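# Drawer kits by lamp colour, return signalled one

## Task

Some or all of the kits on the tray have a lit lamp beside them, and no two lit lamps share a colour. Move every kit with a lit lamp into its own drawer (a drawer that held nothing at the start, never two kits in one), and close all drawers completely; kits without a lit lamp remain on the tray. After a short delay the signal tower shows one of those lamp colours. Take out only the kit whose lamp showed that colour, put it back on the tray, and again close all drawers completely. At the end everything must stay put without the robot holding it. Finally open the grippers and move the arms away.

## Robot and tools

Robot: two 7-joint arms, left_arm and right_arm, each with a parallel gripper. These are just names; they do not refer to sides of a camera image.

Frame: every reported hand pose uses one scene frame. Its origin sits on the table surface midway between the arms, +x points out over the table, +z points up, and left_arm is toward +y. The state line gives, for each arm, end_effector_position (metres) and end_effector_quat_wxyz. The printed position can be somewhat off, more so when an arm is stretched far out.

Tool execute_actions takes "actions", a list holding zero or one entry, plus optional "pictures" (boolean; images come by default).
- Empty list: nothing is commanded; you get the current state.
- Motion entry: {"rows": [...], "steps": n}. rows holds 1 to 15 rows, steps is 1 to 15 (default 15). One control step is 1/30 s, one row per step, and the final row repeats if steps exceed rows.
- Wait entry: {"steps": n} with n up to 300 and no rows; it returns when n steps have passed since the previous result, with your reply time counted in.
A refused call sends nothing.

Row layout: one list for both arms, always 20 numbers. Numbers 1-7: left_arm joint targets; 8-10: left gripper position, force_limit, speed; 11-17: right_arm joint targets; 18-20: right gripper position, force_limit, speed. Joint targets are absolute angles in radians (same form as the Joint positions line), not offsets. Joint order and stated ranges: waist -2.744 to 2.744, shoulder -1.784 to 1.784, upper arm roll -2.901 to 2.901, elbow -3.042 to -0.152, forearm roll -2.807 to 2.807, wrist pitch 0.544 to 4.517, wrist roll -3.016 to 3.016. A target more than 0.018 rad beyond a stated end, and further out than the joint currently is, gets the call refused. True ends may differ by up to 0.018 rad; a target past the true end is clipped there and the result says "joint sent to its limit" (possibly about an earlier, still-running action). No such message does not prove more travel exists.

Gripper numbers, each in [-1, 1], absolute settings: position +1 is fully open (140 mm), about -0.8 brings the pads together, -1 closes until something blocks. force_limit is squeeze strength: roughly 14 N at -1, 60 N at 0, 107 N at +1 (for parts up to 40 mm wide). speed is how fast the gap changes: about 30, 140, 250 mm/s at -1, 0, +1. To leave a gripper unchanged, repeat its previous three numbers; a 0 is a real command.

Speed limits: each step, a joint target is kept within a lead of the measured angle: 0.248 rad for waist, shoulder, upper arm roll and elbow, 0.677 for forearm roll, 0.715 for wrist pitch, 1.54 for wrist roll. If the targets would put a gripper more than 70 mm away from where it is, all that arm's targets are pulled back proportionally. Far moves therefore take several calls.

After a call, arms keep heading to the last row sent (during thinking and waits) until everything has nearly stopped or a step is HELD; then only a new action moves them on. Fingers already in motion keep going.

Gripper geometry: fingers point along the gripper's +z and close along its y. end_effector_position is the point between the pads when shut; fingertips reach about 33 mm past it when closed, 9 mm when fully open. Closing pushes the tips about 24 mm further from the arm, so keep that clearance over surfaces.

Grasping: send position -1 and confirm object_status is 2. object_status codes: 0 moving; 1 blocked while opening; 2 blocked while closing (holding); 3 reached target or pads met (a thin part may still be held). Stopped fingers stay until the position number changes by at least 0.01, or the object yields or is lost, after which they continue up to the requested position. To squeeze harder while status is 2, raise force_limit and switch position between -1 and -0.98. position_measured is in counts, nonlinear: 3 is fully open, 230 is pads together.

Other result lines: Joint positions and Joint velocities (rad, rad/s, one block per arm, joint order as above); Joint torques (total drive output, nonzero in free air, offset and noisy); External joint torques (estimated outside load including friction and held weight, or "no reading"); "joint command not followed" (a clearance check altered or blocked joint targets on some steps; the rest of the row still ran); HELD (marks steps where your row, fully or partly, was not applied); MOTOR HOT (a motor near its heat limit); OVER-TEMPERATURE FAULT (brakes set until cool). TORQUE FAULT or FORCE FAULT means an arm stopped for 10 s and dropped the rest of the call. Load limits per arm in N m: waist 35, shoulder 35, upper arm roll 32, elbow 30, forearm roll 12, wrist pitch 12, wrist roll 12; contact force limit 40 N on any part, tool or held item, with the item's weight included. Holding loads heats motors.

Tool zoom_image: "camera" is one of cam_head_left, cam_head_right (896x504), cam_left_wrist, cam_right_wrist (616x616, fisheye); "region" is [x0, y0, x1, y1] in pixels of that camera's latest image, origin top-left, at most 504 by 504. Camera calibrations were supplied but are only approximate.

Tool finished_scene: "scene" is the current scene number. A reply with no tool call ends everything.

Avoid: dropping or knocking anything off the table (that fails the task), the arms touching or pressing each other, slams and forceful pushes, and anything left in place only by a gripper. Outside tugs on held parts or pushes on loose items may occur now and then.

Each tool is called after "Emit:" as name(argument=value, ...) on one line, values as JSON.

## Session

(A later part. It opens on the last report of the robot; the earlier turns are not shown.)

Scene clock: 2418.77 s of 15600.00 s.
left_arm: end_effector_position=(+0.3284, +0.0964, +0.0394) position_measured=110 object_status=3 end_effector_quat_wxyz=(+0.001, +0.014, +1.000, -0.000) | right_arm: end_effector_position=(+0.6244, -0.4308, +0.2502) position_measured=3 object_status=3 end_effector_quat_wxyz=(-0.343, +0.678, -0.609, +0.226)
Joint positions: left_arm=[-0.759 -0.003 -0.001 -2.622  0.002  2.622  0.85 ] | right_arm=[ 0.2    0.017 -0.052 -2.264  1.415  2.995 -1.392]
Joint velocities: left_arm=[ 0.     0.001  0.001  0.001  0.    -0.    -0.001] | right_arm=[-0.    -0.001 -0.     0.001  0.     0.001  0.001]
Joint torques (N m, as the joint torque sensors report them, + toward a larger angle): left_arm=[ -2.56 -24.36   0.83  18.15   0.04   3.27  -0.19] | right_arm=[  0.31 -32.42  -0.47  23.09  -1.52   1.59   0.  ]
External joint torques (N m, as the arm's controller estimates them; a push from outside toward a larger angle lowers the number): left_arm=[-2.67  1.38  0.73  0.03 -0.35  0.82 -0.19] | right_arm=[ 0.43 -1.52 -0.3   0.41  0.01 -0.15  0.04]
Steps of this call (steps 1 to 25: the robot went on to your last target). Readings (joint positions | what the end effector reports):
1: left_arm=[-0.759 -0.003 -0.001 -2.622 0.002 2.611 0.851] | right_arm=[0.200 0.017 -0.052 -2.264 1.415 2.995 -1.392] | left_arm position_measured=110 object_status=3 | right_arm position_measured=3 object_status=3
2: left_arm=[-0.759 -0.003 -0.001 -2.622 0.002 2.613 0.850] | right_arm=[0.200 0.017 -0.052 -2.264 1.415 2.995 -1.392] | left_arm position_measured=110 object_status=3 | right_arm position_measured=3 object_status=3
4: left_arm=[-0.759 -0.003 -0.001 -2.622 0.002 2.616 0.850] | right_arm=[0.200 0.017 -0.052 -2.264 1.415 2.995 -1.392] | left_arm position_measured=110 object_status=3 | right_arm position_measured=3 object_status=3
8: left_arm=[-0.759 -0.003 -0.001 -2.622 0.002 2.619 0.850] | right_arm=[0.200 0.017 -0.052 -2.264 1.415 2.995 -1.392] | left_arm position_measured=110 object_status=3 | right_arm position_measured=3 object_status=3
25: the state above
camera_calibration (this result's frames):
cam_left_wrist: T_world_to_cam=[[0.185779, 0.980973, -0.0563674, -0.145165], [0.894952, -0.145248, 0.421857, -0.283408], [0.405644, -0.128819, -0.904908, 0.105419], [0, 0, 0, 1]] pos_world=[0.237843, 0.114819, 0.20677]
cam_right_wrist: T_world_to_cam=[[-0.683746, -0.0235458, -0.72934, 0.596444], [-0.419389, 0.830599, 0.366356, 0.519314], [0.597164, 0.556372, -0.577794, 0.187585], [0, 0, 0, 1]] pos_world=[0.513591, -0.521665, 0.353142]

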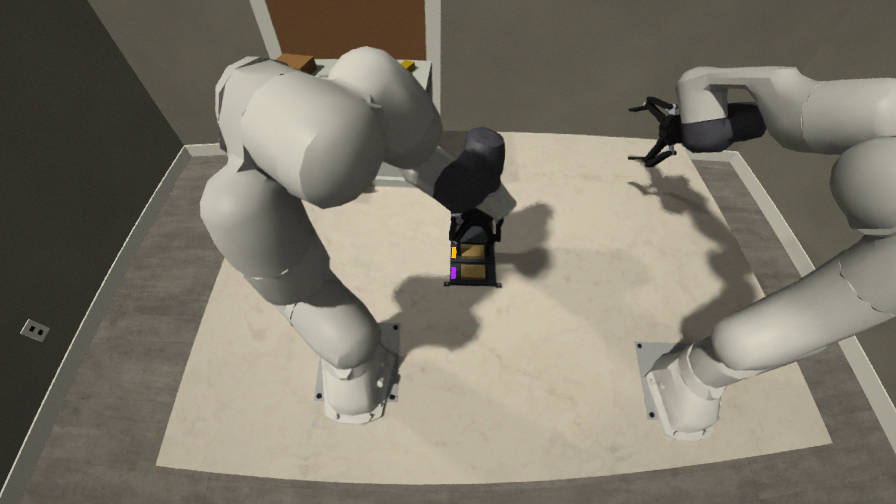

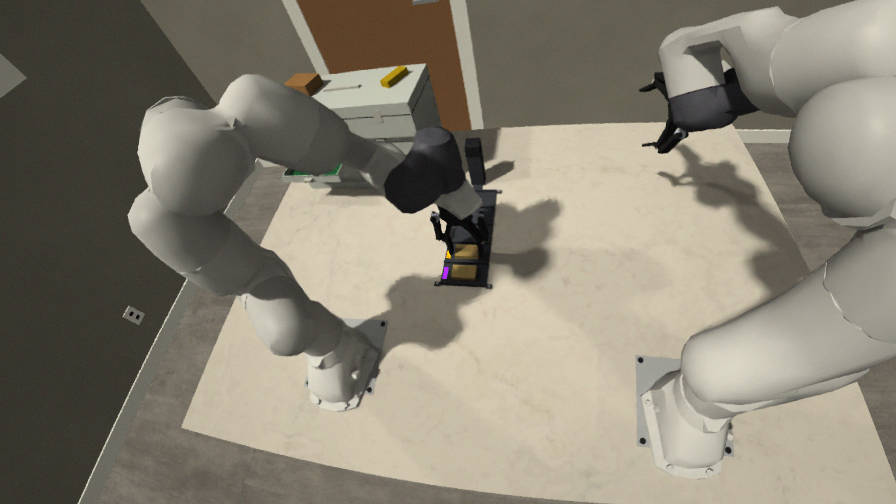

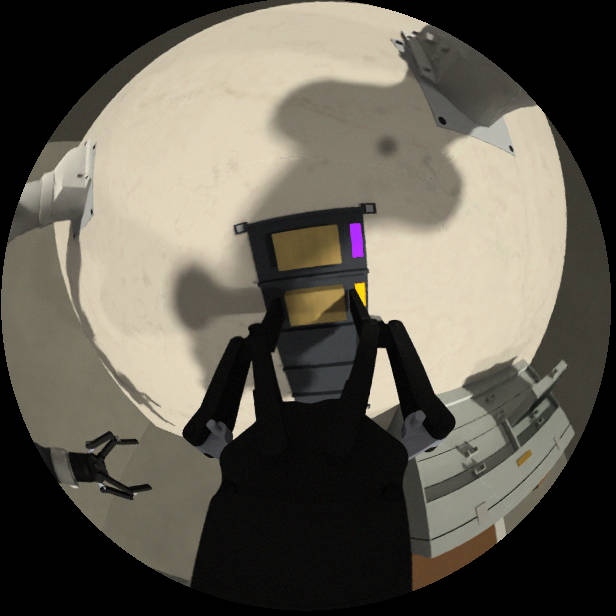

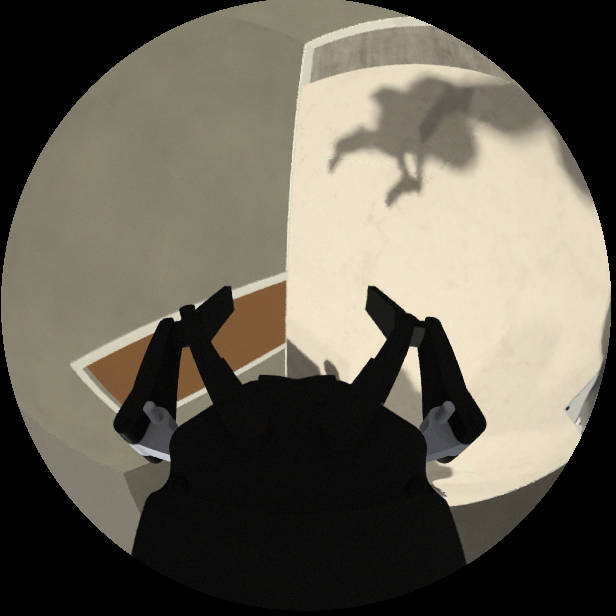

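Emit:
execute_actions(actions=[{"rows":[[-0.762,0.004,0,-2.622,0,2.628,0.843,0.15,0,0,0.2,0.017,-0.05,-2.264,1.415,2.995,-1.392,1,0,0],[-0.762,0.004,0,-2.622,0,2.628,0.843,0.15,0,0,0.2,0.017,-0.05,-2.264,1.415,2.995,-1.392,1,0,0],[-0.762,0.004,0,-2.622,0,2.628,0.843,0.15,0,0,0.2,0.017,-0.05,-2.264,1.415,2.995,-1.392,1,0,0],[-0.762,0.004,0,-2.622,0,2.628,0.843,0.15,0,0,0.2,0.017,-0.05,-2.264,1.415,2.995,-1.392,1,0,0],[-0.762,0.004,0,-2.622,0,2.628,0.843,-0.3,-0.3,-0.7,0.2,0.017,-0.05,-2.264,1.415,2.995,-1.392,1,0,0]],"steps":15}], pictures=false)

Emit:
execute_actions(actions=[{"steps":15}], pictures=false)

Emit:
execute_actions(actions=[{"rows":[[-0.762,-0.005,0,-2.622,0,2.6,0.843,-0.3,-0.3,-0.7,0.2,0.017,-0.05,-2.264,1.415,2.995,-1.392,1,0,0],[-0.762,-0.02,0,-2.62,0,2.58,0.843,-0.3,-0.3,-0.7,0.2,0.017,-0.05,-2.264,1.415,2.995,-1.392,1,0,0],[-0.762,-0.035,0,-2.618,0,2.56,0.843,-0.3,-0.3,-0.7,0.2,0.017,-0.05,-2.264,1.415,2.995,-1.392,1,0,0],[-0.762,-0.05,0,-2.616,0,2.54,0.843,-0.3,-0.3,-0.7,0.2,0.017,-0.05,-2.264,1.415,2.995,-1.392,1,0,0],[-0.762,-0.07,0,-2.612,0,2.51,0.843,-0.3,-0.3,-0.7,0.2,0.017,-0.05,-2.264,1.415,2.995,-1.392,1,0,0],[-0.762,-0.097,0,-2.608,0,2.47,0.843,-0.3,-0.3,-0.7,0.2,0.017,-0.05,-2.264,1.415,2.995,-1.392,1,0,0],[-0.762,-0.13,0,-2.595,0,2.42,0.843,-0.3,-0.3,-0.7,0.2,0.017,-0.05,-2.264,1.415,2.995,-1.392,1,0,0],[-0.762,-0.17,0,-2.575,0,2.36,0.843,-0.3,-0.3,-0.7,0.2,0.017,-0.05,-2.264,1.415,2.995,-1.392,1,0,0],[-0.762,-0.21,0,-2.555,0,2.3,0.843,-0.3,-0.3,-0.7,0.2,0.017,-0.05,-2.264,1.415,2.995,-1.392,1,0,0],[-0.762,-0.25,0,-2.53,0,2.23,0.9,-0.3,-0.3,-0.7,0.2,0.017,-0.05,-2.264,1.415,2.995,-1.392,1,0,0],[-0.762,-0.29,0,-2.505,0,2.16,1.0,-0.3,-0.3,-0.7,0.2,0.017,-0.05,-2.264,1.415,2.995,-1.392,1,0,0],[-0.762,-0.33,0,-2.48,0,2.09,1.1,-0.3,-0.3,-0.7,0.2,0.017,-0.05,-2.264,1.415,2.995,-1.392,1,0,0],[-0.762,-0.375,0,-2.45,0,2.02,1.2,-0.3,-0.3,-0.7,0.2,0.017,-0.05,-2.264,1.415,2.995,-1.392,1,0,0],[-0.762,-0.42,0,-2.42,0,1.96,1.3,-0.3,-0.3,-0.7,0.2,0.017,-0.05,-2.264,1.415,2.995,-1.392,1,0,0],[-0.762,-0.4685,0,-2.387,0,1.92,1.4,-0.3,-0.3,-0.7,0.2,0.017,-0.05,-2.264,1.415,2.995,-1.392,1,0,0]],"steps":15}], pictures=false)

Emit:
execute_actions(actions=[{"rows":[[-0.74,-0.4685,0,-2.387,0,1.92,2.05,-0.3,-0.3,-0.7,0.2,0.017,-0.05,-2.264,1.415,2.995,-1.392,1,0,0],[-0.70,-0.4685,0,-2.387,0,1.92,2.05,-0.3,-0.3,-0.7,0.2,0.017,-0.05,-2.264,1.415,2.995,-1.392,1,0,0],[-0.65,-0.4685,0,-2.387,0,1.92,2.05,-0.3,-0.3,-0.7,0.2,0.017,-0.05,-2.264,1.415,2.995,-1.392,1,0,0],[0.393,-0.4685,0,-2.387,0,1.92,2.05,-0.3,-0.3,-0.7,0.2,0.017,-0.05,-2.264,1.415,2.995,-1.392,1,0,0]],"steps":15}], pictures=false)

Emit:
execute_actions(actions=[{"steps":25}], pictures=false)

Emit:
execute_actions(actions=[{"rows":[[0.393,-0.42,0,-2.345,0,1.925,2.05,-0.3,-0.3,-0.7,0.2,0.017,-0.05,-2.264,1.415,2.995,-1.392,1,0,0],[0.393,-0.37,0,-2.30,0,1.93,2.05,-0.3,-0.3,-0.7,0.2,0.017,-0.05,-2.264,1.415,2.995,-1.392,1,0,0],[0.393,-0.32,0,-2.255,0,1.935,2.05,-0.3,-0.3,-0.7,0.2,0.017,-0.05,-2.264,1.415,2.995,-1.392,1,0,0],[0.393,-0.27,0,-2.21,0,1.94,2.05,-0.3,-0.3,-0.7,0.2,0.017,-0.05,-2.264,1.415,2.995,-1.392,1,0,0],[0.393,-0.22,0,-2.163,0,1.945,2.05,-0.3,-0.3,-0.7,0.2,0.017,-0.05,-2.264,1.415,2.995,-1.392,1,0,0],[0.393,-0.17,0,-2.117,0,1.95,2.05,-0.3,-0.3,-0.7,0.2,0.017,-0.05,-2.264,1.415,2.995,-1.392,1,0,0],[0.393,-0.12,0,-2.07,0,1.955,2.05,-0.3,-0.3,-0.7,0.2,0.017,-0.05,-2.264,1.415,2.995,-1.392,1,0,0],[0.393,-0.07,0,-2.024,0,1.96,2.05,-0.3,-0.3,-0.7,0.2,0.017,-0.05,-2.264,1.415,2.995,-1.392,1,0,0],[0.393,-0.02,0,-1.978,0,1.965,2.05,-0.3,-0.3,-0.7,0.2,0.017,-0.05,-2.264,1.415,2.995,-1.392,1,0,0],[0.393,0.03,0,-1.932,0,1.97,2.05,-0.3,-0.3,-0.7,0.2,0.017,-0.05,-2.264,1.415,2.995,-1.392,1,0,0],[0.393,0.075,0,-1.89,0,1.974,2.05,-0.3,-0.3,-0.7,0.2,0.017,-0.05,-2.264,1.415,2.995,-1.392,1,0,0],[0.393,0.11,0,-1.858,0,1.975,2.05,-0.3,-0.3,-0.7,0.2,0.017,-0.05,-2.264,1.415,2.995,-1.392,1,0,0],[0.393,0.135,0,-1.834,0,1.975,2.05,-0.3,-0.3,-0.7,0.2,0.017,-0.05,-2.264,1.415,2.995,-1.392,1,0,0],[0.393,0.148,0,-1.822,0,1.975,2.05,-0.3,-0.3,-0.7,0.2,0.017,-0.05,-2.264,1.415,2.995,-1.392,1,0,0],[0.393,0.155,0,-1.816,0,1.975,2.05,-0.3,-0.3,-0.7,0.2,0.017,-0.05,-2.264,1.415,2.995,-1.392,1,0,0]],"steps":15}], pictures=false)

Emit:
execute_actions(actions=[{"steps":30}])

Scene clock: 2500.13 s of 15600.00 s.
left_arm: end_effector_position=(+0.3279, +0.0968, +0.0378) position_measured=132 object_status=0 end_effector_quat_wxyz=(+0.001, +0.014, +1.000, +0.000) | right_arm: end_effector_position=(+0.6244, -0.4308, +0.2502) position_measured=3 object_status=3 end_effector_quat_wxyz=(-0.343, +0.678, -0.609, +0.226)
Joint positions: left_arm=[-0.759  0.001 -0.001 -2.622  0.002  2.623  0.85 ] | right_arm=[ 0.2    0.017 -0.052 -2.264  1.415  2.995 -1.392]
Joint velocities: left_arm=[ 0.001  0.001  0.    -0.001  0.001  0.001 -0.   ] | right_arm=[ 0.001 -0.002 -0.    -0.    -0.001  0.001 -0.001]
Joint torques (N m, as the joint torque sensors report them, + toward a larger angle): left_arm=[ -2.14 -23.91   1.05  17.39   0.     3.25  -0.26] | right_arm=[  0.24 -32.76  -0.22  23.16  -1.53   1.65   0.07]
External joint torques (N m, as the arm's controller estimates them; a push from outside toward a larger angle lowers the number): left_arm=[-2.19  1.9   0.99 -0.6  -0.38  0.81 -0.26] | right_arm=[ 0.19 -1.6  -0.21  0.35  0.02 -0.09  0.11]
Steps of this call (steps 1 to 15: the robot went on to your last target; steps 16 to 90: nothing new was sent; then 77.87 s passed at rest; steps 91 to 105: all 15 steps of this action). Readings (joint positions | what the end effector reports):
91: left_arm=[-0.759 -0.002 -0.001 -2.622 0.002 2.622 0.850] | right_arm=[0.200 0.017 -0.052 -2.264 1.415 2.995 -1.392] | left_arm position_measured=110 object_status=3 | right_arm position_measured=3 object_status=3
92: left_arm=[-0.759 -0.001 -0.001 -2.622 0.002 2.623 0.850] | right_arm=[0.200 0.017 -0.052 -2.264 1.415 2.995 -1.392] | left_arm position_measured=110 object_status=3 | right_arm position_measured=3 object_status=3
94: left_arm=[-0.759 0.001 -0.001 -2.622 0.002 2.623 0.850] | right_arm=[0.200 0.017 -0.052 -2.264 1.415 2.995 -1.392] | left_arm position_measured=110 object_status=3 | right_arm position_measured=3 object_status=3
98: left_arm=[-0.759 0.002 -0.001 -2.622 0.002 2.623 0.850] | right_arm=[0.200 0.017 -0.052 -2.264 1.415 2.995 -1.392] | left_arm position_measured=119 object_status=0 | right_arm position_measured=3 object_status=3
105: the state above

Scene clock: 2500.63 s of 15600.00 s.
left_arm: end_effector_position=(+0.3279, +0.0968, +0.0378) position_measured=132 object_status=2 end_effector_quat_wxyz=(+0.001, +0.014, +1.000, +0.000) | right_arm: end_effector_position=(+0.6244, -0.4308, +0.2502) position_measured=3 object_status=3 end_effector_quat_wxyz=(-0.343, +0.678, -0.609, +0.226)
Joint positions: left_arm=[-0.759  0.001 -0.001 -2.622  0.002  2.623  0.85 ] | right_arm=[ 0.2    0.017 -0.052 -2.264  1.415  2.995 -1.392]
Joint velocities: left_arm=[-0.001 -0.    -0.001 -0.     0.001  0.002  0.   ] | right_arm=[-0.     0.001  0.    -0.001 -0.     0.    -0.001]
Joint torques (N m, as the joint torque sensors report them, + toward a larger angle): left_arm=[ -2.53 -23.66   0.47  18.38   0.03   3.31  -0.26] | right_arm=[  0.19 -32.86  -0.06  23.15  -1.54   1.63   0.06]
External joint torques (N m, as the arm's controller estimates them; a push from outside toward a larger angle lowers the number): left_arm=[-2.5   2.23  0.5   0.32 -0.36  0.86 -0.26] | right_arm=[ 0.2  -2.01  0.01  0.53 -0.02 -0.1   0.1 ]
Steps of this call (steps 1 to 15: the robot went on to your last target). Readings (joint positions | what the end effector reports):
1: left_arm=[-0.759 0.001 -0.001 -2.622 0.002 2.623 0.850] | right_arm=[0.200 0.017 -0.052 -2.264 1.415 2.995 -1.392] | left_arm position_measured=132 object_status=0 | right_arm position_measured=3 object_status=3
2: left_arm=[-0.759 0.001 -0.001 -2.622 0.002 2.623 0.850] | right_arm=[0.200 0.017 -0.052 -2.264 1.415 2.995 -1.392] | left_arm position_measured=132 object_status=0 | right_arm position_measured=3 object_status=3
4: left_arm=[-0.759 0.001 -0.001 -2.622 0.002 2.623 0.850] | right_arm=[0.200 0.017 -0.052 -2.264 1.415 2.995 -1.392] | left_arm position_measured=132 object_status=2 | right_arm position_measured=3 object_status=3
8: left_arm=[-0.759 0.001 -0.001 -2.622 0.002 2.623 0.850] | right_arm=[0.200 0.017 -0.052 -2.264 1.415 2.995 -1.392] | left_arm position_measured=132 object_status=2 | right_arm position_measured=3 object_status=3
15: the state above
All arms were judged still, so your last target was given up. Only a new action makes them travel on or press farther. Fingers that are still opening or closing keep moving.

Scene clock: 2501.13 s of 15600.00 s.
left_arm: end_effector_position=(+0.3436, +0.0828, +0.2207) position_measured=132 object_status=2 end_effector_quat_wxyz=(+0.032, +0.080, +0.996, -0.024) | right_arm: end_effector_position=(+0.6244, -0.4308, +0.2502) position_measured=3 object_status=3 end_effector_quat_wxyz=(-0.343, +0.678, -0.609, +0.226)
Joint positions: left_arm=[-0.759 -0.351 -0.001 -2.462  0.002  2.192  0.983] | right_arm=[ 0.2    0.017 -0.052 -2.264  1.415  2.995 -1.392]
Joint velocities: left_arm=[ 0.    -1.075 -0.001  0.699  0.    -1.148  0.998] | right_arm=[-0.    -0.001 -0.    -0.001 -0.     0.     0.   ]
Joint torques (N m, as the joint torque sensors report them, + toward a larger angle): left_arm=[ -1.4  -13.92   0.96  19.99   0.55   1.47   0.65] | right_arm=[ -0.23 -32.62  -0.3   23.15  -1.6    1.68   0.03]
External joint torques (N m, as the arm's controller estimates them; a push from outside toward a larger angle lowers the number): left_arm=[-1.39 -1.37  1.27  1.18 -0.12 -0.71  0.67] | right_arm=[-0.11 -1.7  -0.12  0.49 -0.08 -0.06  0.07]
Steps of this call (steps 1 to 15: all 15 steps of this action). Readings (joint positions | what the end effector reports):
1: left_arm=[-0.759 0.000 -0.001 -2.622 0.002 2.621 0.850] | right_arm=[0.200 0.017 -0.052 -2.264 1.415 2.995 -1.392] | left_arm position_measured=132 object_status=2 | right_arm position_measured=3 object_status=3
2: left_arm=[-0.759 -0.003 -0.001 -2.622 0.002 2.614 0.850] | right_arm=[0.200 0.017 -0.052 -2.264 1.415 2.995 -1.392] | left_arm position_measured=132 object_status=2 | right_arm position_measured=3 object_status=3
4: left_arm=[-0.759 -0.020 -0.001 -2.622 0.002 2.593 0.850] | right_arm=[0.200 0.017 -0.052 -2.264 1.415 2.995 -1.392] | left_arm position_measured=132 object_status=2 | right_arm position_measured=3 object_status=3
8: left_arm=[-0.759 -0.097 -0.001 -2.607 0.002 2.503 0.850] | right_arm=[0.200 0.017 -0.052 -2.264 1.415 2.995 -1.392] | left_arm position_measured=132 object_status=2 | right_arm position_measured=3 object_status=3
15: the state above

Scene clock: 2501.63 s of 15600.00 s.
left_arm: end_effector_position=(+0.4292, +0.3325, +0.2845) position_measured=132 object_status=2 end_effector_quat_wxyz=(+0.023, +0.129, +0.991, +0.001) | right_arm: end_effector_position=(+0.6244, -0.4308, +0.2502) position_measured=3 object_status=3 end_effector_quat_wxyz=(-0.343, +0.678, -0.609, +0.226)
Joint positions: left_arm=[-0.15  -0.466 -0.002 -2.386  0.001  1.965  1.692] | right_arm=[ 0.2    0.017 -0.052 -2.264  1.415  2.995 -1.392]
Joint velocities: left_arm=[ 1.451  0.     0.079 -0.    -0.001 -0.142  0.729] | right_arm=[ 0.002 -0.001  0.001  0.001  0.001 -0.     0.001]
Joint torques (N m, as the joint torque sensors report them, + toward a larger angle): left_arm=[ -4.33 -16.71  -3.43  23.9    0.97   1.85   0.68] | right_arm=[ -0.03 -32.46  -0.22  23.41  -1.52   1.65   0.04]
External joint torques (N m, as the arm's controller estimates them; a push from outside toward a larger angle lowers the number): left_arm=[ 1.36  0.23  0.5  -0.28  0.28 -0.53  0.69] | right_arm=[-0.25 -1.48 -0.38  0.71  0.03 -0.05  0.08]
Steps of this call (steps 1 to 15: all 15 steps of this action). Readings (joint positions | what the end effector reports):
1: left_arm=[-0.757 -0.386 -0.002 -2.438 0.002 2.149 1.080] | right_arm=[0.200 0.017 -0.052 -2.264 1.415 2.995 -1.392] | left_arm position_measured=132 object_status=2 | right_arm position_measured=3 object_status=3
2: left_arm=[-0.744 -0.418 -0.005 -2.417 0.002 2.110 1.180] | right_arm=[0.200 0.017 -0.052 -2.264 1.415 2.995 -1.392] | left_arm position_measured=132 object_status=2 | right_arm position_measured=3 object_status=3
4: left_arm=[-0.682 -0.456 -0.011 -2.392 0.001 2.063 1.319] | right_arm=[0.200 0.017 -0.052 -2.264 1.415 2.995 -1.392] | left_arm position_measured=132 object_status=2 | right_arm position_measured=3 object_status=3
8: left_arm=[-0.500 -0.466 -0.007 -2.385 0.001 2.016 1.479] | right_arm=[0.200 0.017 -0.052 -2.264 1.415 2.995 -1.392] | left_arm position_measured=132 object_status=2 | right_arm position_measured=3 object_status=3
15: the state above

Scene clock: 2502.47 s of 15600.00 s.
left_arm: end_effector_position=(+0.3862, +0.5526, +0.2799) position_measured=132 object_status=2 end_effector_quat_wxyz=(+0.001, +0.018, +1.000, +0.000) | right_arm: end_effector_position=(+0.6244, -0.4308, +0.2502) position_measured=3 object_status=3 end_effector_quat_wxyz=(-0.343, +0.678, -0.609, +0.226)
Joint positions: left_arm=[ 0.39  -0.466  0.003 -2.387  0.     1.924  2.013] | right_arm=[ 0.2    0.017 -0.052 -2.264  1.415  2.995 -1.392]
Joint velocities: left_arm=[ 0.001 -0.001  0.     0.     0.001 -0.003  0.099] | right_arm=[-0.     0.001  0.    -0.001 -0.001  0.    -0.   ]
Joint torques (N m, as the joint torque sensors report them, + toward a larger angle): left_arm=[  1.15 -17.22  -1.52  23.31   1.04   2.03   0.41] | right_arm=[  0.41 -32.79   0.41  23.49  -1.49   1.61   0.03]
External joint torques (N m, as the arm's controller estimates them; a push from outside toward a larger angle lowers the number): left_arm=[ 1.14 -1.39 -1.07 -1.03  0.24 -0.4   0.41] | right_arm=[ 0.41 -1.89  0.47  0.79  0.04 -0.11  0.07]
Steps of this call (steps 1 to 25: the robot went on to your last target). Readings (joint positions | what the end effector reports):
1: left_arm=[-0.098 -0.466 -0.002 -2.386 0.001 1.961 1.716] | right_arm=[0.200 0.017 -0.052 -2.264 1.415 2.995 -1.392] | left_arm position_measured=132 object_status=2 | right_arm position_measured=3 object_status=3
2: left_arm=[-0.046 -0.466 -0.002 -2.386 0.000 1.957 1.738] | right_arm=[0.200 0.017 -0.052 -2.264 1.415 2.995 -1.392] | left_arm position_measured=132 object_status=2 | right_arm position_measured=3 object_status=3
4: left_arm=[0.059 -0.466 -0.001 -2.386 0.000 1.950 1.778] | right_arm=[0.200 0.017 -0.052 -2.264 1.415 2.995 -1.392] | left_arm position_measured=132 object_status=2 | right_arm position_measured=3 object_status=3
8: left_arm=[0.272 -0.466 -0.001 -2.386 0.000 1.940 1.851] | right_arm=[0.200 0.017 -0.052 -2.264 1.415 2.995 -1.392] | left_arm position_measured=132 object_status=2 | right_arm position_measured=3 object_status=3
25: the state above

Scene clock: 2502.97 s of 15600.00 s.
left_arm: end_effector_position=(+0.5496, +0.6233, +0.2418) position_measured=132 object_status=2 end_effector_quat_wxyz=(-0.006, +0.030, +1.000, -0.003) | right_arm: end_effector_position=(+0.6244, -0.4308, +0.2502) position_measured=3 object_status=3 end_effector_quat_wxyz=(-0.343, +0.678, -0.609, +0.226)
Joint positions: left_arm=[ 0.39   0.116  0.002 -1.86   0.     1.963  2.037] | right_arm=[ 0.2    0.017 -0.052 -2.264  1.415  2.995 -1.392]
Joint velocities: left_arm=[ 0.001  0.656 -0.001  0.486 -0.     0.055  0.019] | right_arm=[ 0.    -0.001  0.    -0.002  0.001  0.    -0.001]
Joint torques (N m, as the joint torque sensors report them, + toward a larger angle): left_arm=[  0.81 -44.3   -1.4   27.1    1.02   2.77   0.34] | right_arm=[  0.11 -33.04   0.11  22.71  -1.53   1.63   0.01]
External joint torques (N m, as the arm's controller estimates them; a push from outside toward a larger angle lowers the number): left_arm=[ 0.48  1.5  -1.85  1.87  0.25  0.74  0.34] | right_arm=[ 0.08 -2.14  0.14  0.06  0.01 -0.09  0.05]
Steps of this call (steps 1 to 15: all 15 steps of this action). Readings (joint positions | what the end effector reports):
1: left_arm=[0.390 -0.457 0.003 -2.377 0.000 1.922 2.017] | right_arm=[0.200 0.017 -0.052 -2.264 1.415 2.995 -1.392] | left_arm position_measured=132 object_status=2 | right_arm position_measured=3 object_status=3
2: left_arm=[0.390 -0.435 0.003 -2.354 0.000 1.922 2.019] | right_arm=[0.200 0.017 -0.052 -2.264 1.415 2.995 -1.392] | left_arm position_measured=132 object_status=2 | right_arm position_measured=3 object_status=3
4: left_arm=[0.390 -0.363 0.003 -2.287 0.000 1.925 2.024] | right_arm=[0.200 0.017 -0.052 -2.264 1.415 2.995 -1.392] | left_arm position_measured=132 object_status=2 | right_arm position_measured=3 object_status=3
8: left_arm=[0.390 -0.177 0.003 -2.117 0.000 1.938 2.031] | right_arm=[0.200 0.017 -0.052 -2.264 1.415 2.995 -1.392] | left_arm position_measured=132 object_status=2 | right_arm position_measured=3 object_status=3
15: the state above

Scene clock: 2503.97 s of 15600.00 s.
left_arm: end_effector_position=(+0.5632, +0.6292, +0.2382) position_measured=132 object_status=2 end_effector_quat_wxyz=(-0.002, +0.033, +0.999, -0.001) | right_arm: end_effector_position=(+0.6244, -0.4308, +0.2502) position_measured=3 object_status=3 end_effector_quat_wxyz=(-0.343, +0.678, -0.609, +0.226)
Joint positions: left_arm=[ 0.39   0.156  0.002 -1.819  0.     1.97   2.043] | right_arm=[ 0.2    0.017 -0.052 -2.264  1.415  2.995 -1.392]
Joint velocities: left_arm=[0.001 0.001 0.001 0.002 0.002 0.    0.002] | right_arm=[ 0.001 -0.002 -0.     0.001  0.    -0.001  0.001]
Joint torques (N m, as the joint torque sensors report them, + toward a larger angle): left_arm=[  1.06 -37.3   -0.94  24.97   0.89   3.3    0.36] | right_arm=[ -0.16 -32.87  -0.22  23.32  -1.5    1.6    0.01]
External joint torques (N m, as the arm's controller estimates them; a push from outside toward a larger angle lowers the number): left_arm=[ 1.04 -0.16 -1.12  0.83  0.1   0.9   0.36] | right_arm=[-0.22 -1.75 -0.22  0.5   0.04 -0.12  0.05]
Steps of this call (steps 1 to 30: the robot went on to your last target). Readings (joint positions | what the end effector reports):
1: left_arm=[0.390 0.134 0.002 -1.848 0.000 1.965 2.038] | right_arm=[0.200 0.017 -0.052 -2.264 1.415 2.995 -1.392] | left_arm position_measured=132 object_status=2 | right_arm position_measured=3 object_status=3
2: left_arm=[0.390 0.145 0.002 -1.840 0.000 1.966 2.039] | right_arm=[0.200 0.017 -0.052 -2.264 1.415 2.995 -1.392] | left_arm position_measured=132 object_status=2 | right_arm position_measured=3 object_status=3
4: left_arm=[0.390 0.155 0.002 -1.830 0.000 1.967 2.040] | right_arm=[0.200 0.017 -0.052 -2.264 1.415 2.995 -1.392] | left_arm position_measured=132 object_status=2 | right_arm position_measured=3 object_status=3
8: left_arm=[0.390 0.156 0.002 -1.821 0.000 1.969 2.041] | right_arm=[0.200 0.017 -0.052 -2.264 1.415 2.995 -1.392] | left_arm position_measured=132 object_status=2 | right_arm position_measured=3 object_status=3
30: the state above
All arms were judged still, so your last target was given up. Only a new action makes them travel on or press farther. Fingers that are still opening or closing keep moving.
camera_calibration (this result's frames):
cam_left_wrist: T_world_to_cam=[[0.222757, 0.973121, -0.0584397, -0.715591], [0.891924, -0.179239, 0.415145, -0.475358], [0.393511, -0.1446, -0.907876, 0.276167], [0, 0, 0, 1]] pos_world=[0.474711, 0.651088, 0.406249]
cam_right_wrist: T_world_to_cam=[[-0.683745, -0.0235458, -0.729341, 0.596444], [-0.41939, 0.830599, 0.366356, 0.519314], [0.597164, 0.556372, -0.577793, 0.187585], [0, 0, 0, 1]] pos_world=[0.513591, -0.521665, 0.353142]

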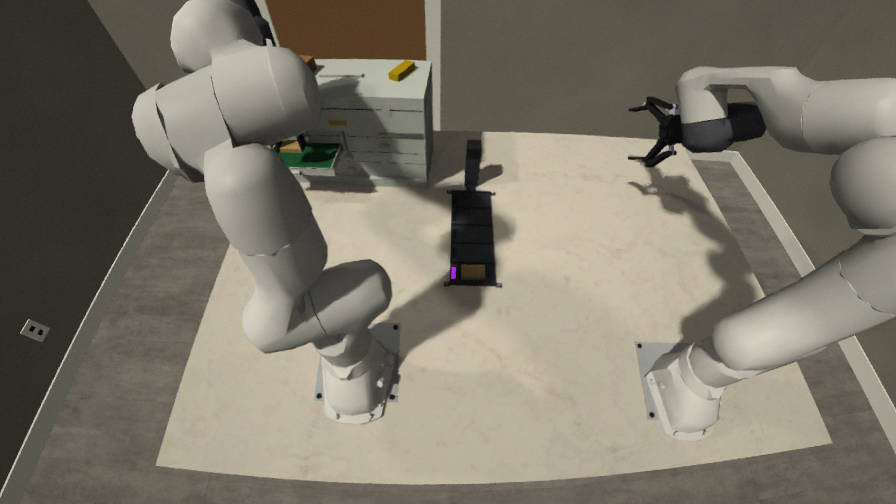

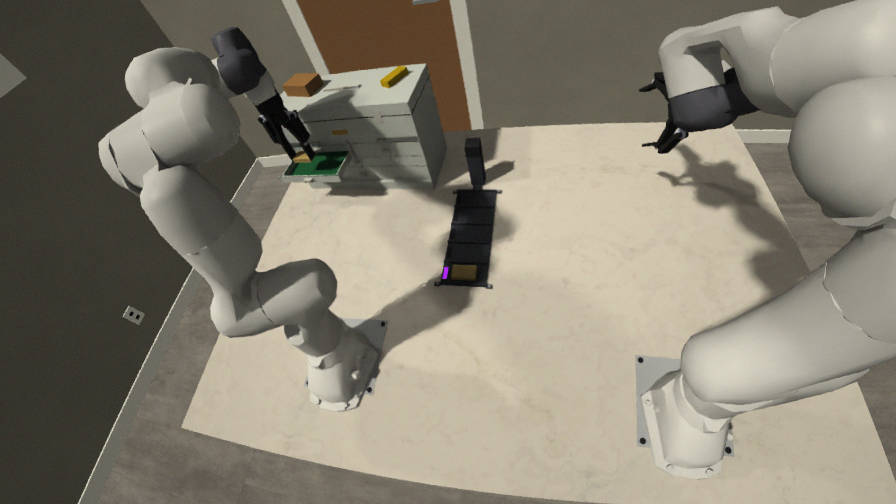

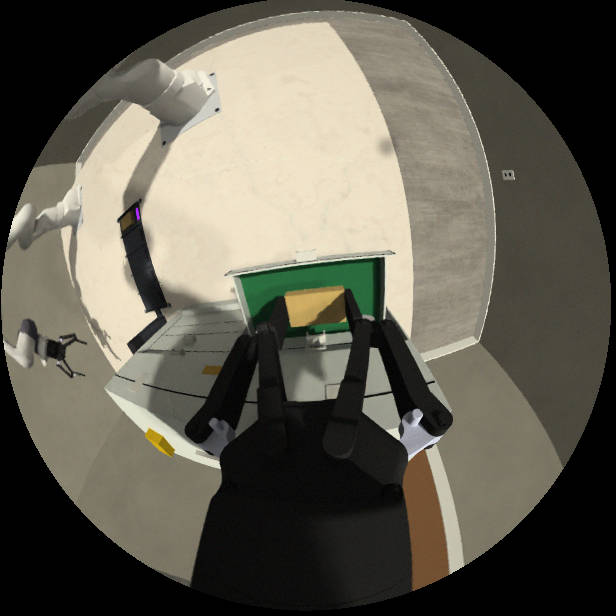

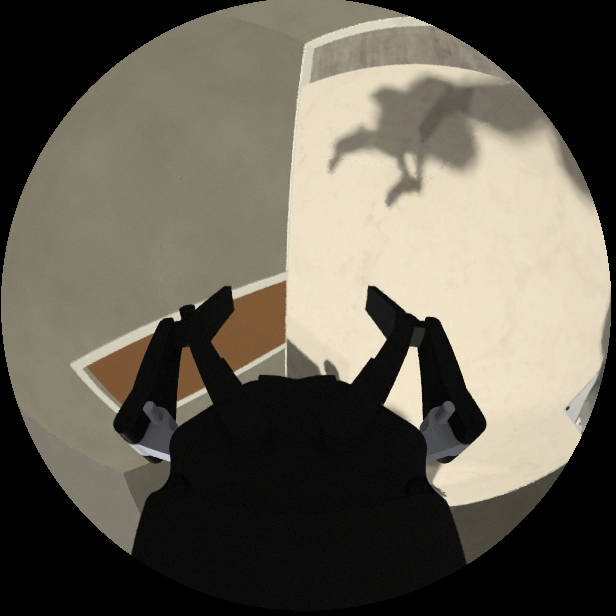

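Emit:
execute_actions(actions=[{"rows":[[0.393,0.156,0,-1.82,0,2.0,2.05,-0.3,-0.3,-0.7,0.2,0.017,-0.05,-2.264,1.415,2.995,-1.392,1,0,0],[0.393,0.159,0,-1.827,0,2.015,2.05,-0.3,-0.3,-0.7,0.2,0.017,-0.05,-2.264,1.415,2.995,-1.392,1,0,0],[0.393,0.162,0,-1.835,0,2.027,2.05,-0.3,-0.3,-0.7,0.2,0.017,-0.05,-2.264,1.415,2.995,-1.392,1,0,0],[0.393,0.166,0,-1.843,0,2.039,2.05,-0.3,-0.3,-0.7,0.2,0.017,-0.05,-2.264,1.415,2.995,-1.392,1,0,0],[0.393,0.17,0,-1.851,0,2.051,2.05,-0.3,-0.3,-0.7,0.2,0.017,-0.05,-2.264,1.415,2.995,-1.392,1,0,0],[0.393,0.174,0,-1.859,0,2.063,2.05,-0.3,-0.3,-0.7,0.2,0.017,-0.05,-2.264,1.415,2.995,-1.392,1,0,0],[0.393,0.178,0,-1.867,0,2.075,2.05,-0.3,-0.3,-0.7,0.2,0.017,-0.05,-2.264,1.415,2.995,-1.392,1,0,0],[0.393,0.182,0,-1.875,0,2.083,2.05,-0.3,-0.3,-0.7,0.2,0.017,-0.05,-2.264,1.415,2.995,-1.392,1,0,0],[0.393,0.185,0,-1.882,0,2.083,2.05,-0.3,-0.3,-0.7,0.2,0.017,-0.05,-2.264,1.415,2.995,-1.392,1,0,0],[0.393,0.188,0,-1.888,0,2.083,2.05,-0.3,-0.3,-0.7,0.2,0.017,-0.05,-2.264,1.415,2.995,-1.392,1,0,0]],"steps":15}], pictures=false)

Emit:
execute_actions(actions=[{"steps":25}], pictures=false)

Emit:
execute_actions(actions=[{"rows":[[0.393,0.19,0,-1.891,0,2.095,2.05,-0.3,-0.3,-0.7,0.2,0.017,-0.05,-2.264,1.415,2.995,-1.392,1,0,0],[0.393,0.193,0,-1.8955,0,2.095,2.05,-0.3,-0.3,-0.7,0.2,0.017,-0.05,-2.264,1.415,2.995,-1.392,1,0,0]],"steps":15}], pictures=false)

Emit:
execute_actions(actions=[{"steps":10}])

Emit:
zoom_image(camera="cam_left_wrist", region=[190, 220, 450, 400])

Scene clock: 2532.27 s of 15600.00 s.
left_arm: end_effector_position=(+0.5609, +0.6282, +0.1929) position_measured=132 object_status=2 end_effector_quat_wxyz=(-0.006, +0.033, +0.999, -0.003) | right_arm: end_effector_position=(+0.6244, -0.4308, +0.2502) position_measured=3 object_status=3 end_effector_quat_wxyz=(-0.343, +0.678, -0.609, +0.226)
Joint positions: left_arm=[ 0.39   0.191  0.002 -1.889  0.     2.066  2.043] | right_arm=[ 0.2    0.017 -0.052 -2.264  1.415  2.995 -1.392]
Joint velocities: left_arm=[ 0.001 -0.001 -0.    -0.014 -0.001  0.065 -0.   ] | right_arm=[ 0.    -0.001 -0.001  0.    -0.001 -0.001  0.   ]
Joint torques (N m, as the joint torque sensors report them, + toward a larger angle): left_arm=[  1.34 -39.55  -1.06  24.34   1.03   3.61   0.41] | right_arm=[  0.16 -32.84  -0.13  22.78  -1.53   1.63   0.03]
External joint torques (N m, as the arm's controller estimates them; a push from outside toward a larger angle lowers the number): left_arm=[ 1.33  0.51 -1.26 -0.72  0.26  1.05  0.41] | right_arm=[ 0.13 -1.89 -0.1   0.07  0.01 -0.1   0.08]
Steps of this call (steps 1 to 90: nothing new was sent; then 24.80 s passed at rest; steps 91 to 105: all 15 steps of this action). Readings (joint positions | what the end effector reports):
91: left_arm=[0.390 0.156 0.002 -1.819 0.000 1.974 2.043] | right_arm=[0.200 0.017 -0.052 -2.264 1.415 2.995 -1.392] | left_arm position_measured=132 object_status=2 | right_arm position_measured=3 object_status=3
92: left_arm=[0.390 0.156 0.002 -1.821 0.000 1.980 2.043] | right_arm=[0.200 0.017 -0.052 -2.264 1.415 2.995 -1.392] | left_arm position_measured=132 object_status=2 | right_arm position_measured=3 object_status=3
94: left_arm=[0.390 0.157 0.002 -1.829 0.000 1.996 2.043] | right_arm=[0.200 0.017 -0.052 -2.264 1.415 2.995 -1.392] | left_arm position_measured=132 object_status=2 | right_arm position_measured=3 object_status=3
98: left_arm=[0.390 0.170 0.002 -1.856 0.000 2.035 2.043] | right_arm=[0.200 0.017 -0.052 -2.264 1.415 2.995 -1.392] | left_arm position_measured=132 object_status=2 | right_arm position_measured=3 object_status=3
105: the state above

Scene clock: 2533.10 s of 15600.00 s.
left_arm: end_effector_position=(+0.5644, +0.6297, +0.1939) position_measured=132 object_status=2 end_effector_quat_wxyz=(-0.001, +0.033, +0.999, -0.000) | right_arm: end_effector_position=(+0.6244, -0.4308, +0.2502) position_measured=3 object_status=3 end_effector_quat_wxyz=(-0.343, +0.678, -0.609, +0.226)
Joint positions: left_arm=[ 0.39   0.191  0.002 -1.889  0.     2.078  2.043] | right_arm=[ 0.2    0.017 -0.052 -2.264  1.415  2.995 -1.392]
Joint velocities: left_arm=[-0.002 -0.001 -0.     0.     0.001 -0.    -0.   ] | right_arm=[-0.001  0.    -0.     0.001  0.     0.001 -0.001]
Joint torques (N m, as the joint torque sensors report them, + toward a larger angle): left_arm=[  0.6  -39.58  -0.82  24.05   0.85   3.29   0.39] | right_arm=[  0.29 -32.98  -0.36  22.85  -1.58   1.63   0.06]
External joint torques (N m, as the arm's controller estimates them; a push from outside toward a larger angle lowers the number): left_arm=[ 0.61 -1.59 -1.01  0.29  0.11  0.88  0.39] | right_arm=[ 0.35 -2.1  -0.25  0.17 -0.04 -0.1   0.1 ]
Steps of this call (steps 1 to 25: the robot went on to your last target). Readings (joint positions | what the end effector reports):
1: left_arm=[0.390 0.191 0.002 -1.889 0.000 2.068 2.043] | right_arm=[0.200 0.017 -0.052 -2.264 1.415 2.995 -1.392] | left_arm position_measured=132 object_status=2 | right_arm position_measured=3 object_status=3
2: left_arm=[0.390 0.191 0.002 -1.889 0.000 2.070 2.043] | right_arm=[0.200 0.017 -0.052 -2.264 1.415 2.995 -1.392] | left_arm position_measured=132 object_status=2 | right_arm position_measured=3 object_status=3
4: left_arm=[0.390 0.191 0.002 -1.889 0.000 2.072 2.043] | right_arm=[0.200 0.017 -0.052 -2.264 1.415 2.995 -1.392] | left_arm position_measured=132 object_status=2 | right_arm position_measured=3 object_status=3
8: left_arm=[0.390 0.191 0.002 -1.889 0.000 2.075 2.043] | right_arm=[0.200 0.017 -0.052 -2.264 1.415 2.995 -1.392] | left_arm position_measured=132 object_status=2 | right_arm position_measured=3 object_status=3
25: the state above

Scene clock: 2533.60 s of 15600.00 s.
left_arm: end_effector_position=(+0.5650, +0.6299, +0.1908) position_measured=132 object_status=2 end_effector_quat_wxyz=(+0.000, +0.033, +0.999, +0.001) | right_arm: end_effector_position=(+0.6244, -0.4308, +0.2502) position_measured=3 object_status=3 end_effector_quat_wxyz=(-0.343, +0.678, -0.609, +0.226)
Joint positions: left_arm=[ 0.39   0.193  0.002 -1.895  0.     2.089  2.043] | right_arm=[ 0.2    0.017 -0.052 -2.264  1.415  2.995 -1.392]
Joint velocities: left_arm=[ 0.001 -0.    -0.     0.    -0.     0.003  0.001] | right_arm=[ 0.    -0.001  0.002  0.002 -0.001  0.    -0.002]
Joint torques (N m, as the joint torque sensors report them, + toward a larger angle): left_arm=[  1.19 -37.45  -1.45  22.92   0.8    3.33   0.37] | right_arm=[  0.12 -32.7   -0.44  23.38  -1.54   1.58   0.01]
External joint torques (N m, as the arm's controller estimates them; a push from outside toward a larger angle lowers the number): left_arm=[ 1.1   0.5  -1.74 -0.78  0.06  0.93  0.37] | right_arm=[ 0.01 -1.67 -0.49  0.59  0.01 -0.14  0.05]
Steps of this call (steps 1 to 15: all 15 steps of this action). Readings (joint positions | what the end effector reports):
1: left_arm=[0.390 0.191 0.002 -1.889 0.000 2.080 2.043] | right_arm=[0.200 0.017 -0.052 -2.264 1.415 2.995 -1.392] | left_arm position_measured=132 object_status=2 | right_arm position_measured=3 object_status=3
2: left_arm=[0.390 0.191 0.002 -1.890 0.000 2.082 2.043] | right_arm=[0.200 0.017 -0.052 -2.264 1.415 2.995 -1.392] | left_arm position_measured=132 object_status=2 | right_arm position_measured=3 object_status=3
4: left_arm=[0.390 0.191 0.002 -1.893 0.000 2.084 2.043] | right_arm=[0.200 0.017 -0.052 -2.264 1.415 2.995 -1.392] | left_arm position_measured=132 object_status=2 | right_arm position_measured=3 object_status=3
8: left_arm=[0.390 0.193 0.002 -1.895 0.000 2.087 2.043] | right_arm=[0.200 0.017 -0.052 -2.264 1.415 2.995 -1.392] | left_arm position_measured=132 object_status=2 | right_arm position_measured=3 object_status=3
15: the state above

Scene clock: 2533.93 s of 15600.00 s.
left_arm: end_effector_position=(+0.5651, +0.6300, +0.1908) position_measured=132 object_status=2 end_effector_quat_wxyz=(+0.001, +0.033, +0.999, +0.001) | right_arm: end_effector_position=(+0.6244, -0.4308, +0.2502) position_measured=3 object_status=3 end_effector_quat_wxyz=(-0.343, +0.678, -0.609, +0.226)
Joint positions: left_arm=[ 0.39   0.193  0.002 -1.895  0.     2.09   2.043] | right_arm=[ 0.2    0.017 -0.052 -2.264  1.415  2.995 -1.392]
Joint velocities: left_arm=[-0.001  0.001 -0.     0.001  0.001  0.001  0.002] | right_arm=[-0.    -0.002 -0.     0.001  0.    -0.     0.001]
Joint torques (N m, as the joint torque sensors report them, + toward a larger angle): left_arm=[  0.99 -36.98  -0.69  21.87   0.9    3.41   0.49] | right_arm=[  0.39 -32.57  -0.55  23.37  -1.6    1.63   0.02]
External joint torques (N m, as the arm's controller estimates them; a push from outside toward a larger angle lowers the number): left_arm=[ 1.05  1.05 -0.83 -1.91  0.16  0.99  0.49] | right_arm=[ 0.34 -1.59 -0.53  0.65 -0.06 -0.09  0.06]
Steps of this call (steps 1 to 10: the robot went on to your last target). Readings (joint positions | what the end effector reports):
1: left_arm=[0.390 0.193 0.002 -1.895 0.000 2.089 2.043] | right_arm=[0.200 0.017 -0.052 -2.264 1.415 2.995 -1.392] | left_arm position_measured=132 object_status=2 | right_arm position_measured=3 object_status=3
2: left_arm=[0.390 0.193 0.002 -1.895 0.000 2.089 2.043] | right_arm=[0.200 0.017 -0.052 -2.264 1.415 2.995 -1.392] | left_arm position_measured=132 object_status=2 | right_arm position_measured=3 object_status=3
4: left_arm=[0.390 0.193 0.002 -1.895 0.000 2.090 2.043] | right_arm=[0.200 0.017 -0.052 -2.264 1.415 2.995 -1.392] | left_arm position_measured=132 object_status=2 | right_arm position_measured=3 object_status=3
8: left_arm=[0.390 0.193 0.002 -1.895 0.000 2.090 2.043] | right_arm=[0.200 0.017 -0.052 -2.264 1.415 2.995 -1.392] | left_arm position_measured=132 object_status=2 | right_arm position_measured=3 object_status=3
10: the state above
camera_calibration (this result's frames):
cam_left_wrist: T_world_to_cam=[[0.223484, 0.973193, -0.0543165, -0.720811], [0.88921, -0.180741, 0.420283, -0.455781], [0.399199, -0.142225, -0.905766, 0.227447], [0, 0, 0, 1]] pos_world=[0.475578, 0.651459, 0.358419]
cam_right_wrist: T_world_to_cam=[[-0.683746, -0.0235458, -0.729341, 0.596444], [-0.41939, 0.830599, 0.366356, 0.519314], [0.597164, 0.556372, -0.577794, 0.187585], [0, 0, 0, 1]] pos_world=[0.513591, -0.521665, 0.353142]

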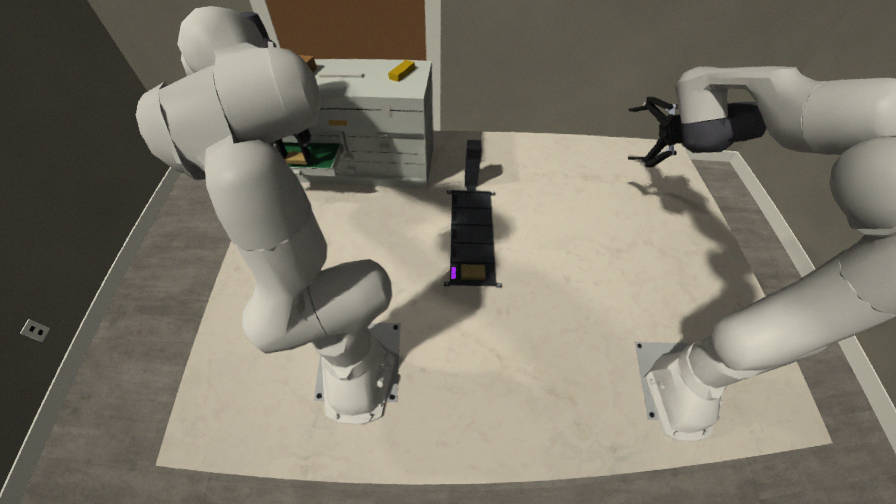

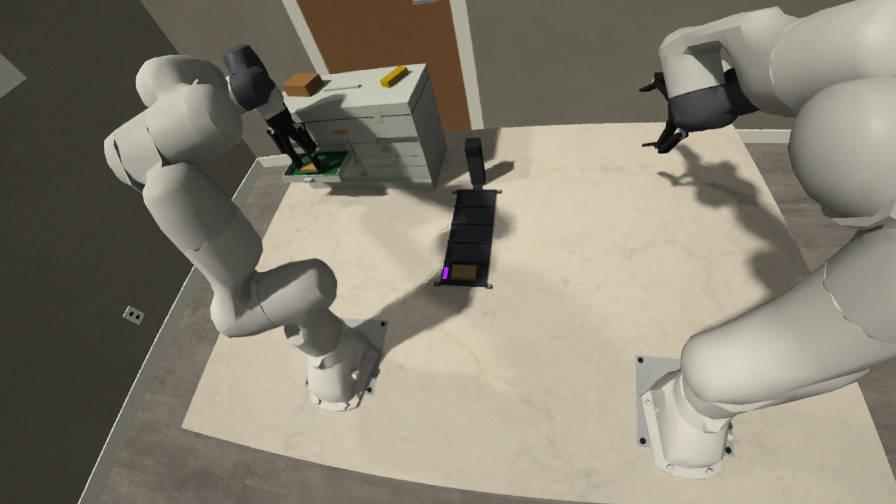

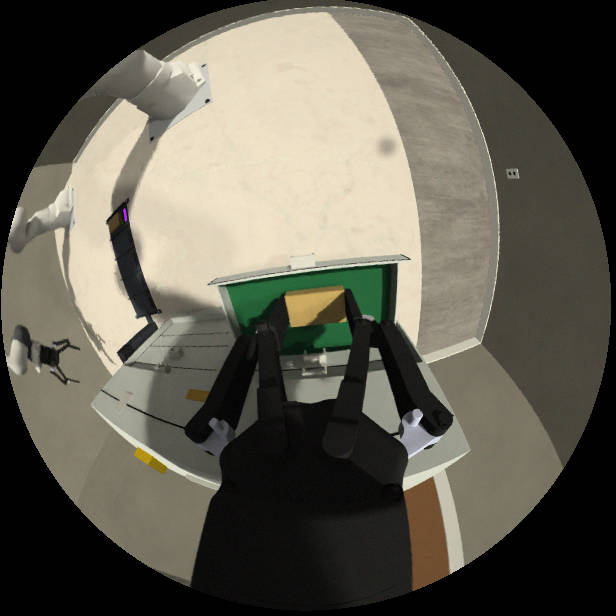

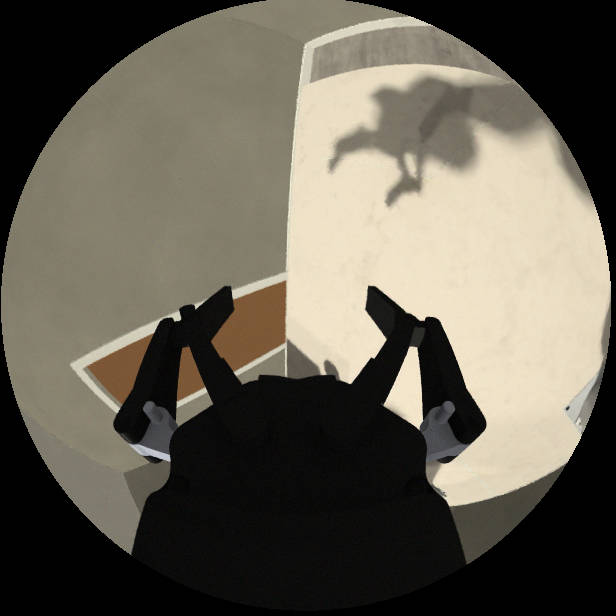

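Region (190, 220, 450, 400) of cam_left_wrist's 616x616 image, scaled by 1.938, with more detail than that image has; it fills the top 349 rows of this view, and the rest is white.

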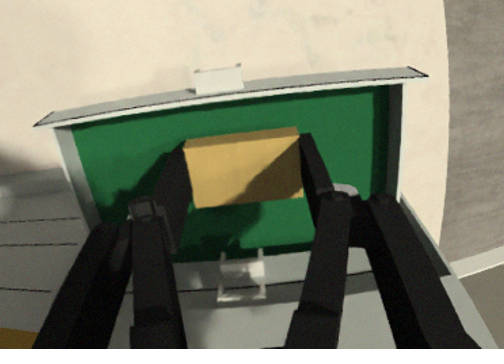

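Emit:
execute_actions(actions=[{"rows":[[0.393,0.195,0,-1.899,0,2.106,2.05,-0.3,-0.3,-0.7,0.2,0.017,-0.05,-2.264,1.415,2.995,-1.392,1,0,0],[0.393,0.1975,0,-1.9025,0,2.106,2.05,-0.3,-0.3,-0.7,0.2,0.017,-0.05,-2.264,1.415,2.995,-1.392,1,0,0]],"steps":15}], pictures=false)

Emit:
execute_actions(actions=[{"rows":[[0.393,0.2,0,-1.906,0,2.117,2.05,-0.3,-0.3,-0.7,0.2,0.017,-0.05,-2.264,1.415,2.995,-1.392,1,0,0],[0.393,0.202,0,-1.9095,0,2.117,2.05,-0.3,-0.3,-0.7,0.2,0.017,-0.05,-2.264,1.415,2.995,-1.392,1,0,0]],"steps":15}], pictures=false)

Scene clock: 2544.90 s of 15600.00 s.
left_arm: end_effector_position=(+0.5647, +0.6298, +0.1856) position_measured=132 object_status=2 end_effector_quat_wxyz=(+0.000, +0.033, +0.999, +0.000) | right_arm: end_effector_position=(+0.6244, -0.4308, +0.2502) position_measured=3 object_status=3 end_effector_quat_wxyz=(-0.343, +0.678, -0.609, +0.226)
Joint positions: left_arm=[ 0.39   0.197  0.002 -1.902  0.     2.1    2.043] | right_arm=[ 0.2    0.017 -0.052 -2.264  1.415  2.995 -1.392]
Joint velocities: left_arm=[-0.001  0.001 -0.    -0.001 -0.001  0.004  0.   ] | right_arm=[-0.    -0.001 -0.001  0.001  0.003 -0.    -0.001]
Joint torques (N m, as the joint torque sensors report them, + toward a larger angle): left_arm=[  1.21 -37.83  -1.93  22.94   0.89   3.5    0.47] | right_arm=[  0.1  -32.87  -0.23  22.76  -1.56   1.63   0.01]
External joint torques (N m, as the arm's controller estimates them; a push from outside toward a larger angle lowers the number): left_arm=[ 1.27 -0.02 -2.08 -0.58  0.16  1.1   0.47] | right_arm=[ 0.1  -2.   -0.17  0.09 -0.03 -0.09  0.05]
Steps of this call (steps 1 to 15: the robot went on to your last target; steps 16 to 90: nothing new was sent; then 7.47 s passed at rest; steps 91 to 105: all 15 steps of this action). Readings (joint positions | what the end effector reports):
91: left_arm=[0.390 0.193 0.002 -1.896 0.000 2.092 2.043] | right_arm=[0.200 0.017 -0.052 -2.264 1.415 2.995 -1.392] | left_arm position_measured=132 object_status=2 | right_arm position_measured=3 object_status=3
92: left_arm=[0.390 0.193 0.002 -1.897 0.000 2.094 2.043] | right_arm=[0.200 0.017 -0.052 -2.264 1.415 2.995 -1.392] | left_arm position_measured=132 object_status=2 | right_arm position_measured=3 object_status=3
94: left_arm=[0.390 0.195 0.002 -1.900 0.000 2.096 2.043] | right_arm=[0.200 0.017 -0.052 -2.264 1.415 2.995 -1.392] | left_arm position_measured=132 object_status=2 | right_arm position_measured=3 object_status=3
98: left_arm=[0.390 0.197 0.002 -1.902 0.000 2.098 2.043] | right_arm=[0.200 0.017 -0.052 -2.264 1.415 2.995 -1.392] | left_arm position_measured=132 object_status=2 | right_arm position_measured=3 object_status=3
105: the state above

Scene clock: 2545.40 s of 15600.00 s.
left_arm: end_effector_position=(+0.5645, +0.6297, +0.1807) position_measured=132 object_status=2 end_effector_quat_wxyz=(-0.000, +0.033, +0.999, +0.000) | right_arm: end_effector_position=(+0.6244, -0.4308, +0.2502) position_measured=3 object_status=3 end_effector_quat_wxyz=(-0.343, +0.678, -0.609, +0.226)
Joint positions: left_arm=[ 0.39   0.202  0.002 -1.909  0.     2.111  2.043] | right_arm=[ 0.2    0.017 -0.052 -2.264  1.415  2.995 -1.392]
Joint velocities: left_arm=[-0.001  0.     0.002 -0.001  0.001  0.003  0.001] | right_arm=[-0.001  0.001  0.    -0.001 -0.     0.001 -0.   ]
Joint torques (N m, as the joint torque sensors report them, + toward a larger angle): left_arm=[  0.56 -37.54  -0.65  23.19   0.96   3.38   0.47] | right_arm=[  0.02 -32.52  -0.19  23.08  -1.56   1.63   0.03]
External joint torques (N m, as the arm's controller estimates them; a push from outside toward a larger angle lowers the number): left_arm=[ 0.67  0.52 -0.75 -0.34  0.23  0.98  0.47] | right_arm=[-0.03 -1.62 -0.18  0.42 -0.02 -0.09  0.07]
Steps of this call (steps 1 to 15: all 15 steps of this action). Readings (joint positions | what the end effector reports):
1: left_arm=[0.390 0.197 0.002 -1.903 0.000 2.102 2.043] | right_arm=[0.200 0.017 -0.052 -2.264 1.415 2.995 -1.392] | left_arm position_measured=132 object_status=2 | right_arm position_measured=3 object_status=3
2: left_arm=[0.390 0.198 0.002 -1.904 0.000 2.104 2.043] | right_arm=[0.200 0.017 -0.052 -2.264 1.415 2.995 -1.392] | left_arm position_measured=132 object_status=2 | right_arm position_measured=3 object_status=3
4: left_arm=[0.390 0.200 0.002 -1.907 0.000 2.107 2.043] | right_arm=[0.200 0.017 -0.052 -2.264 1.415 2.995 -1.392] | left_arm position_measured=132 object_status=2 | right_arm position_measured=3 object_status=3
8: left_arm=[0.390 0.202 0.002 -1.909 0.000 2.109 2.043] | right_arm=[0.200 0.017 -0.052 -2.264 1.415 2.995 -1.392] | left_arm position_measured=132 object_status=2 | right_arm position_measured=3 object_status=3
15: the state above


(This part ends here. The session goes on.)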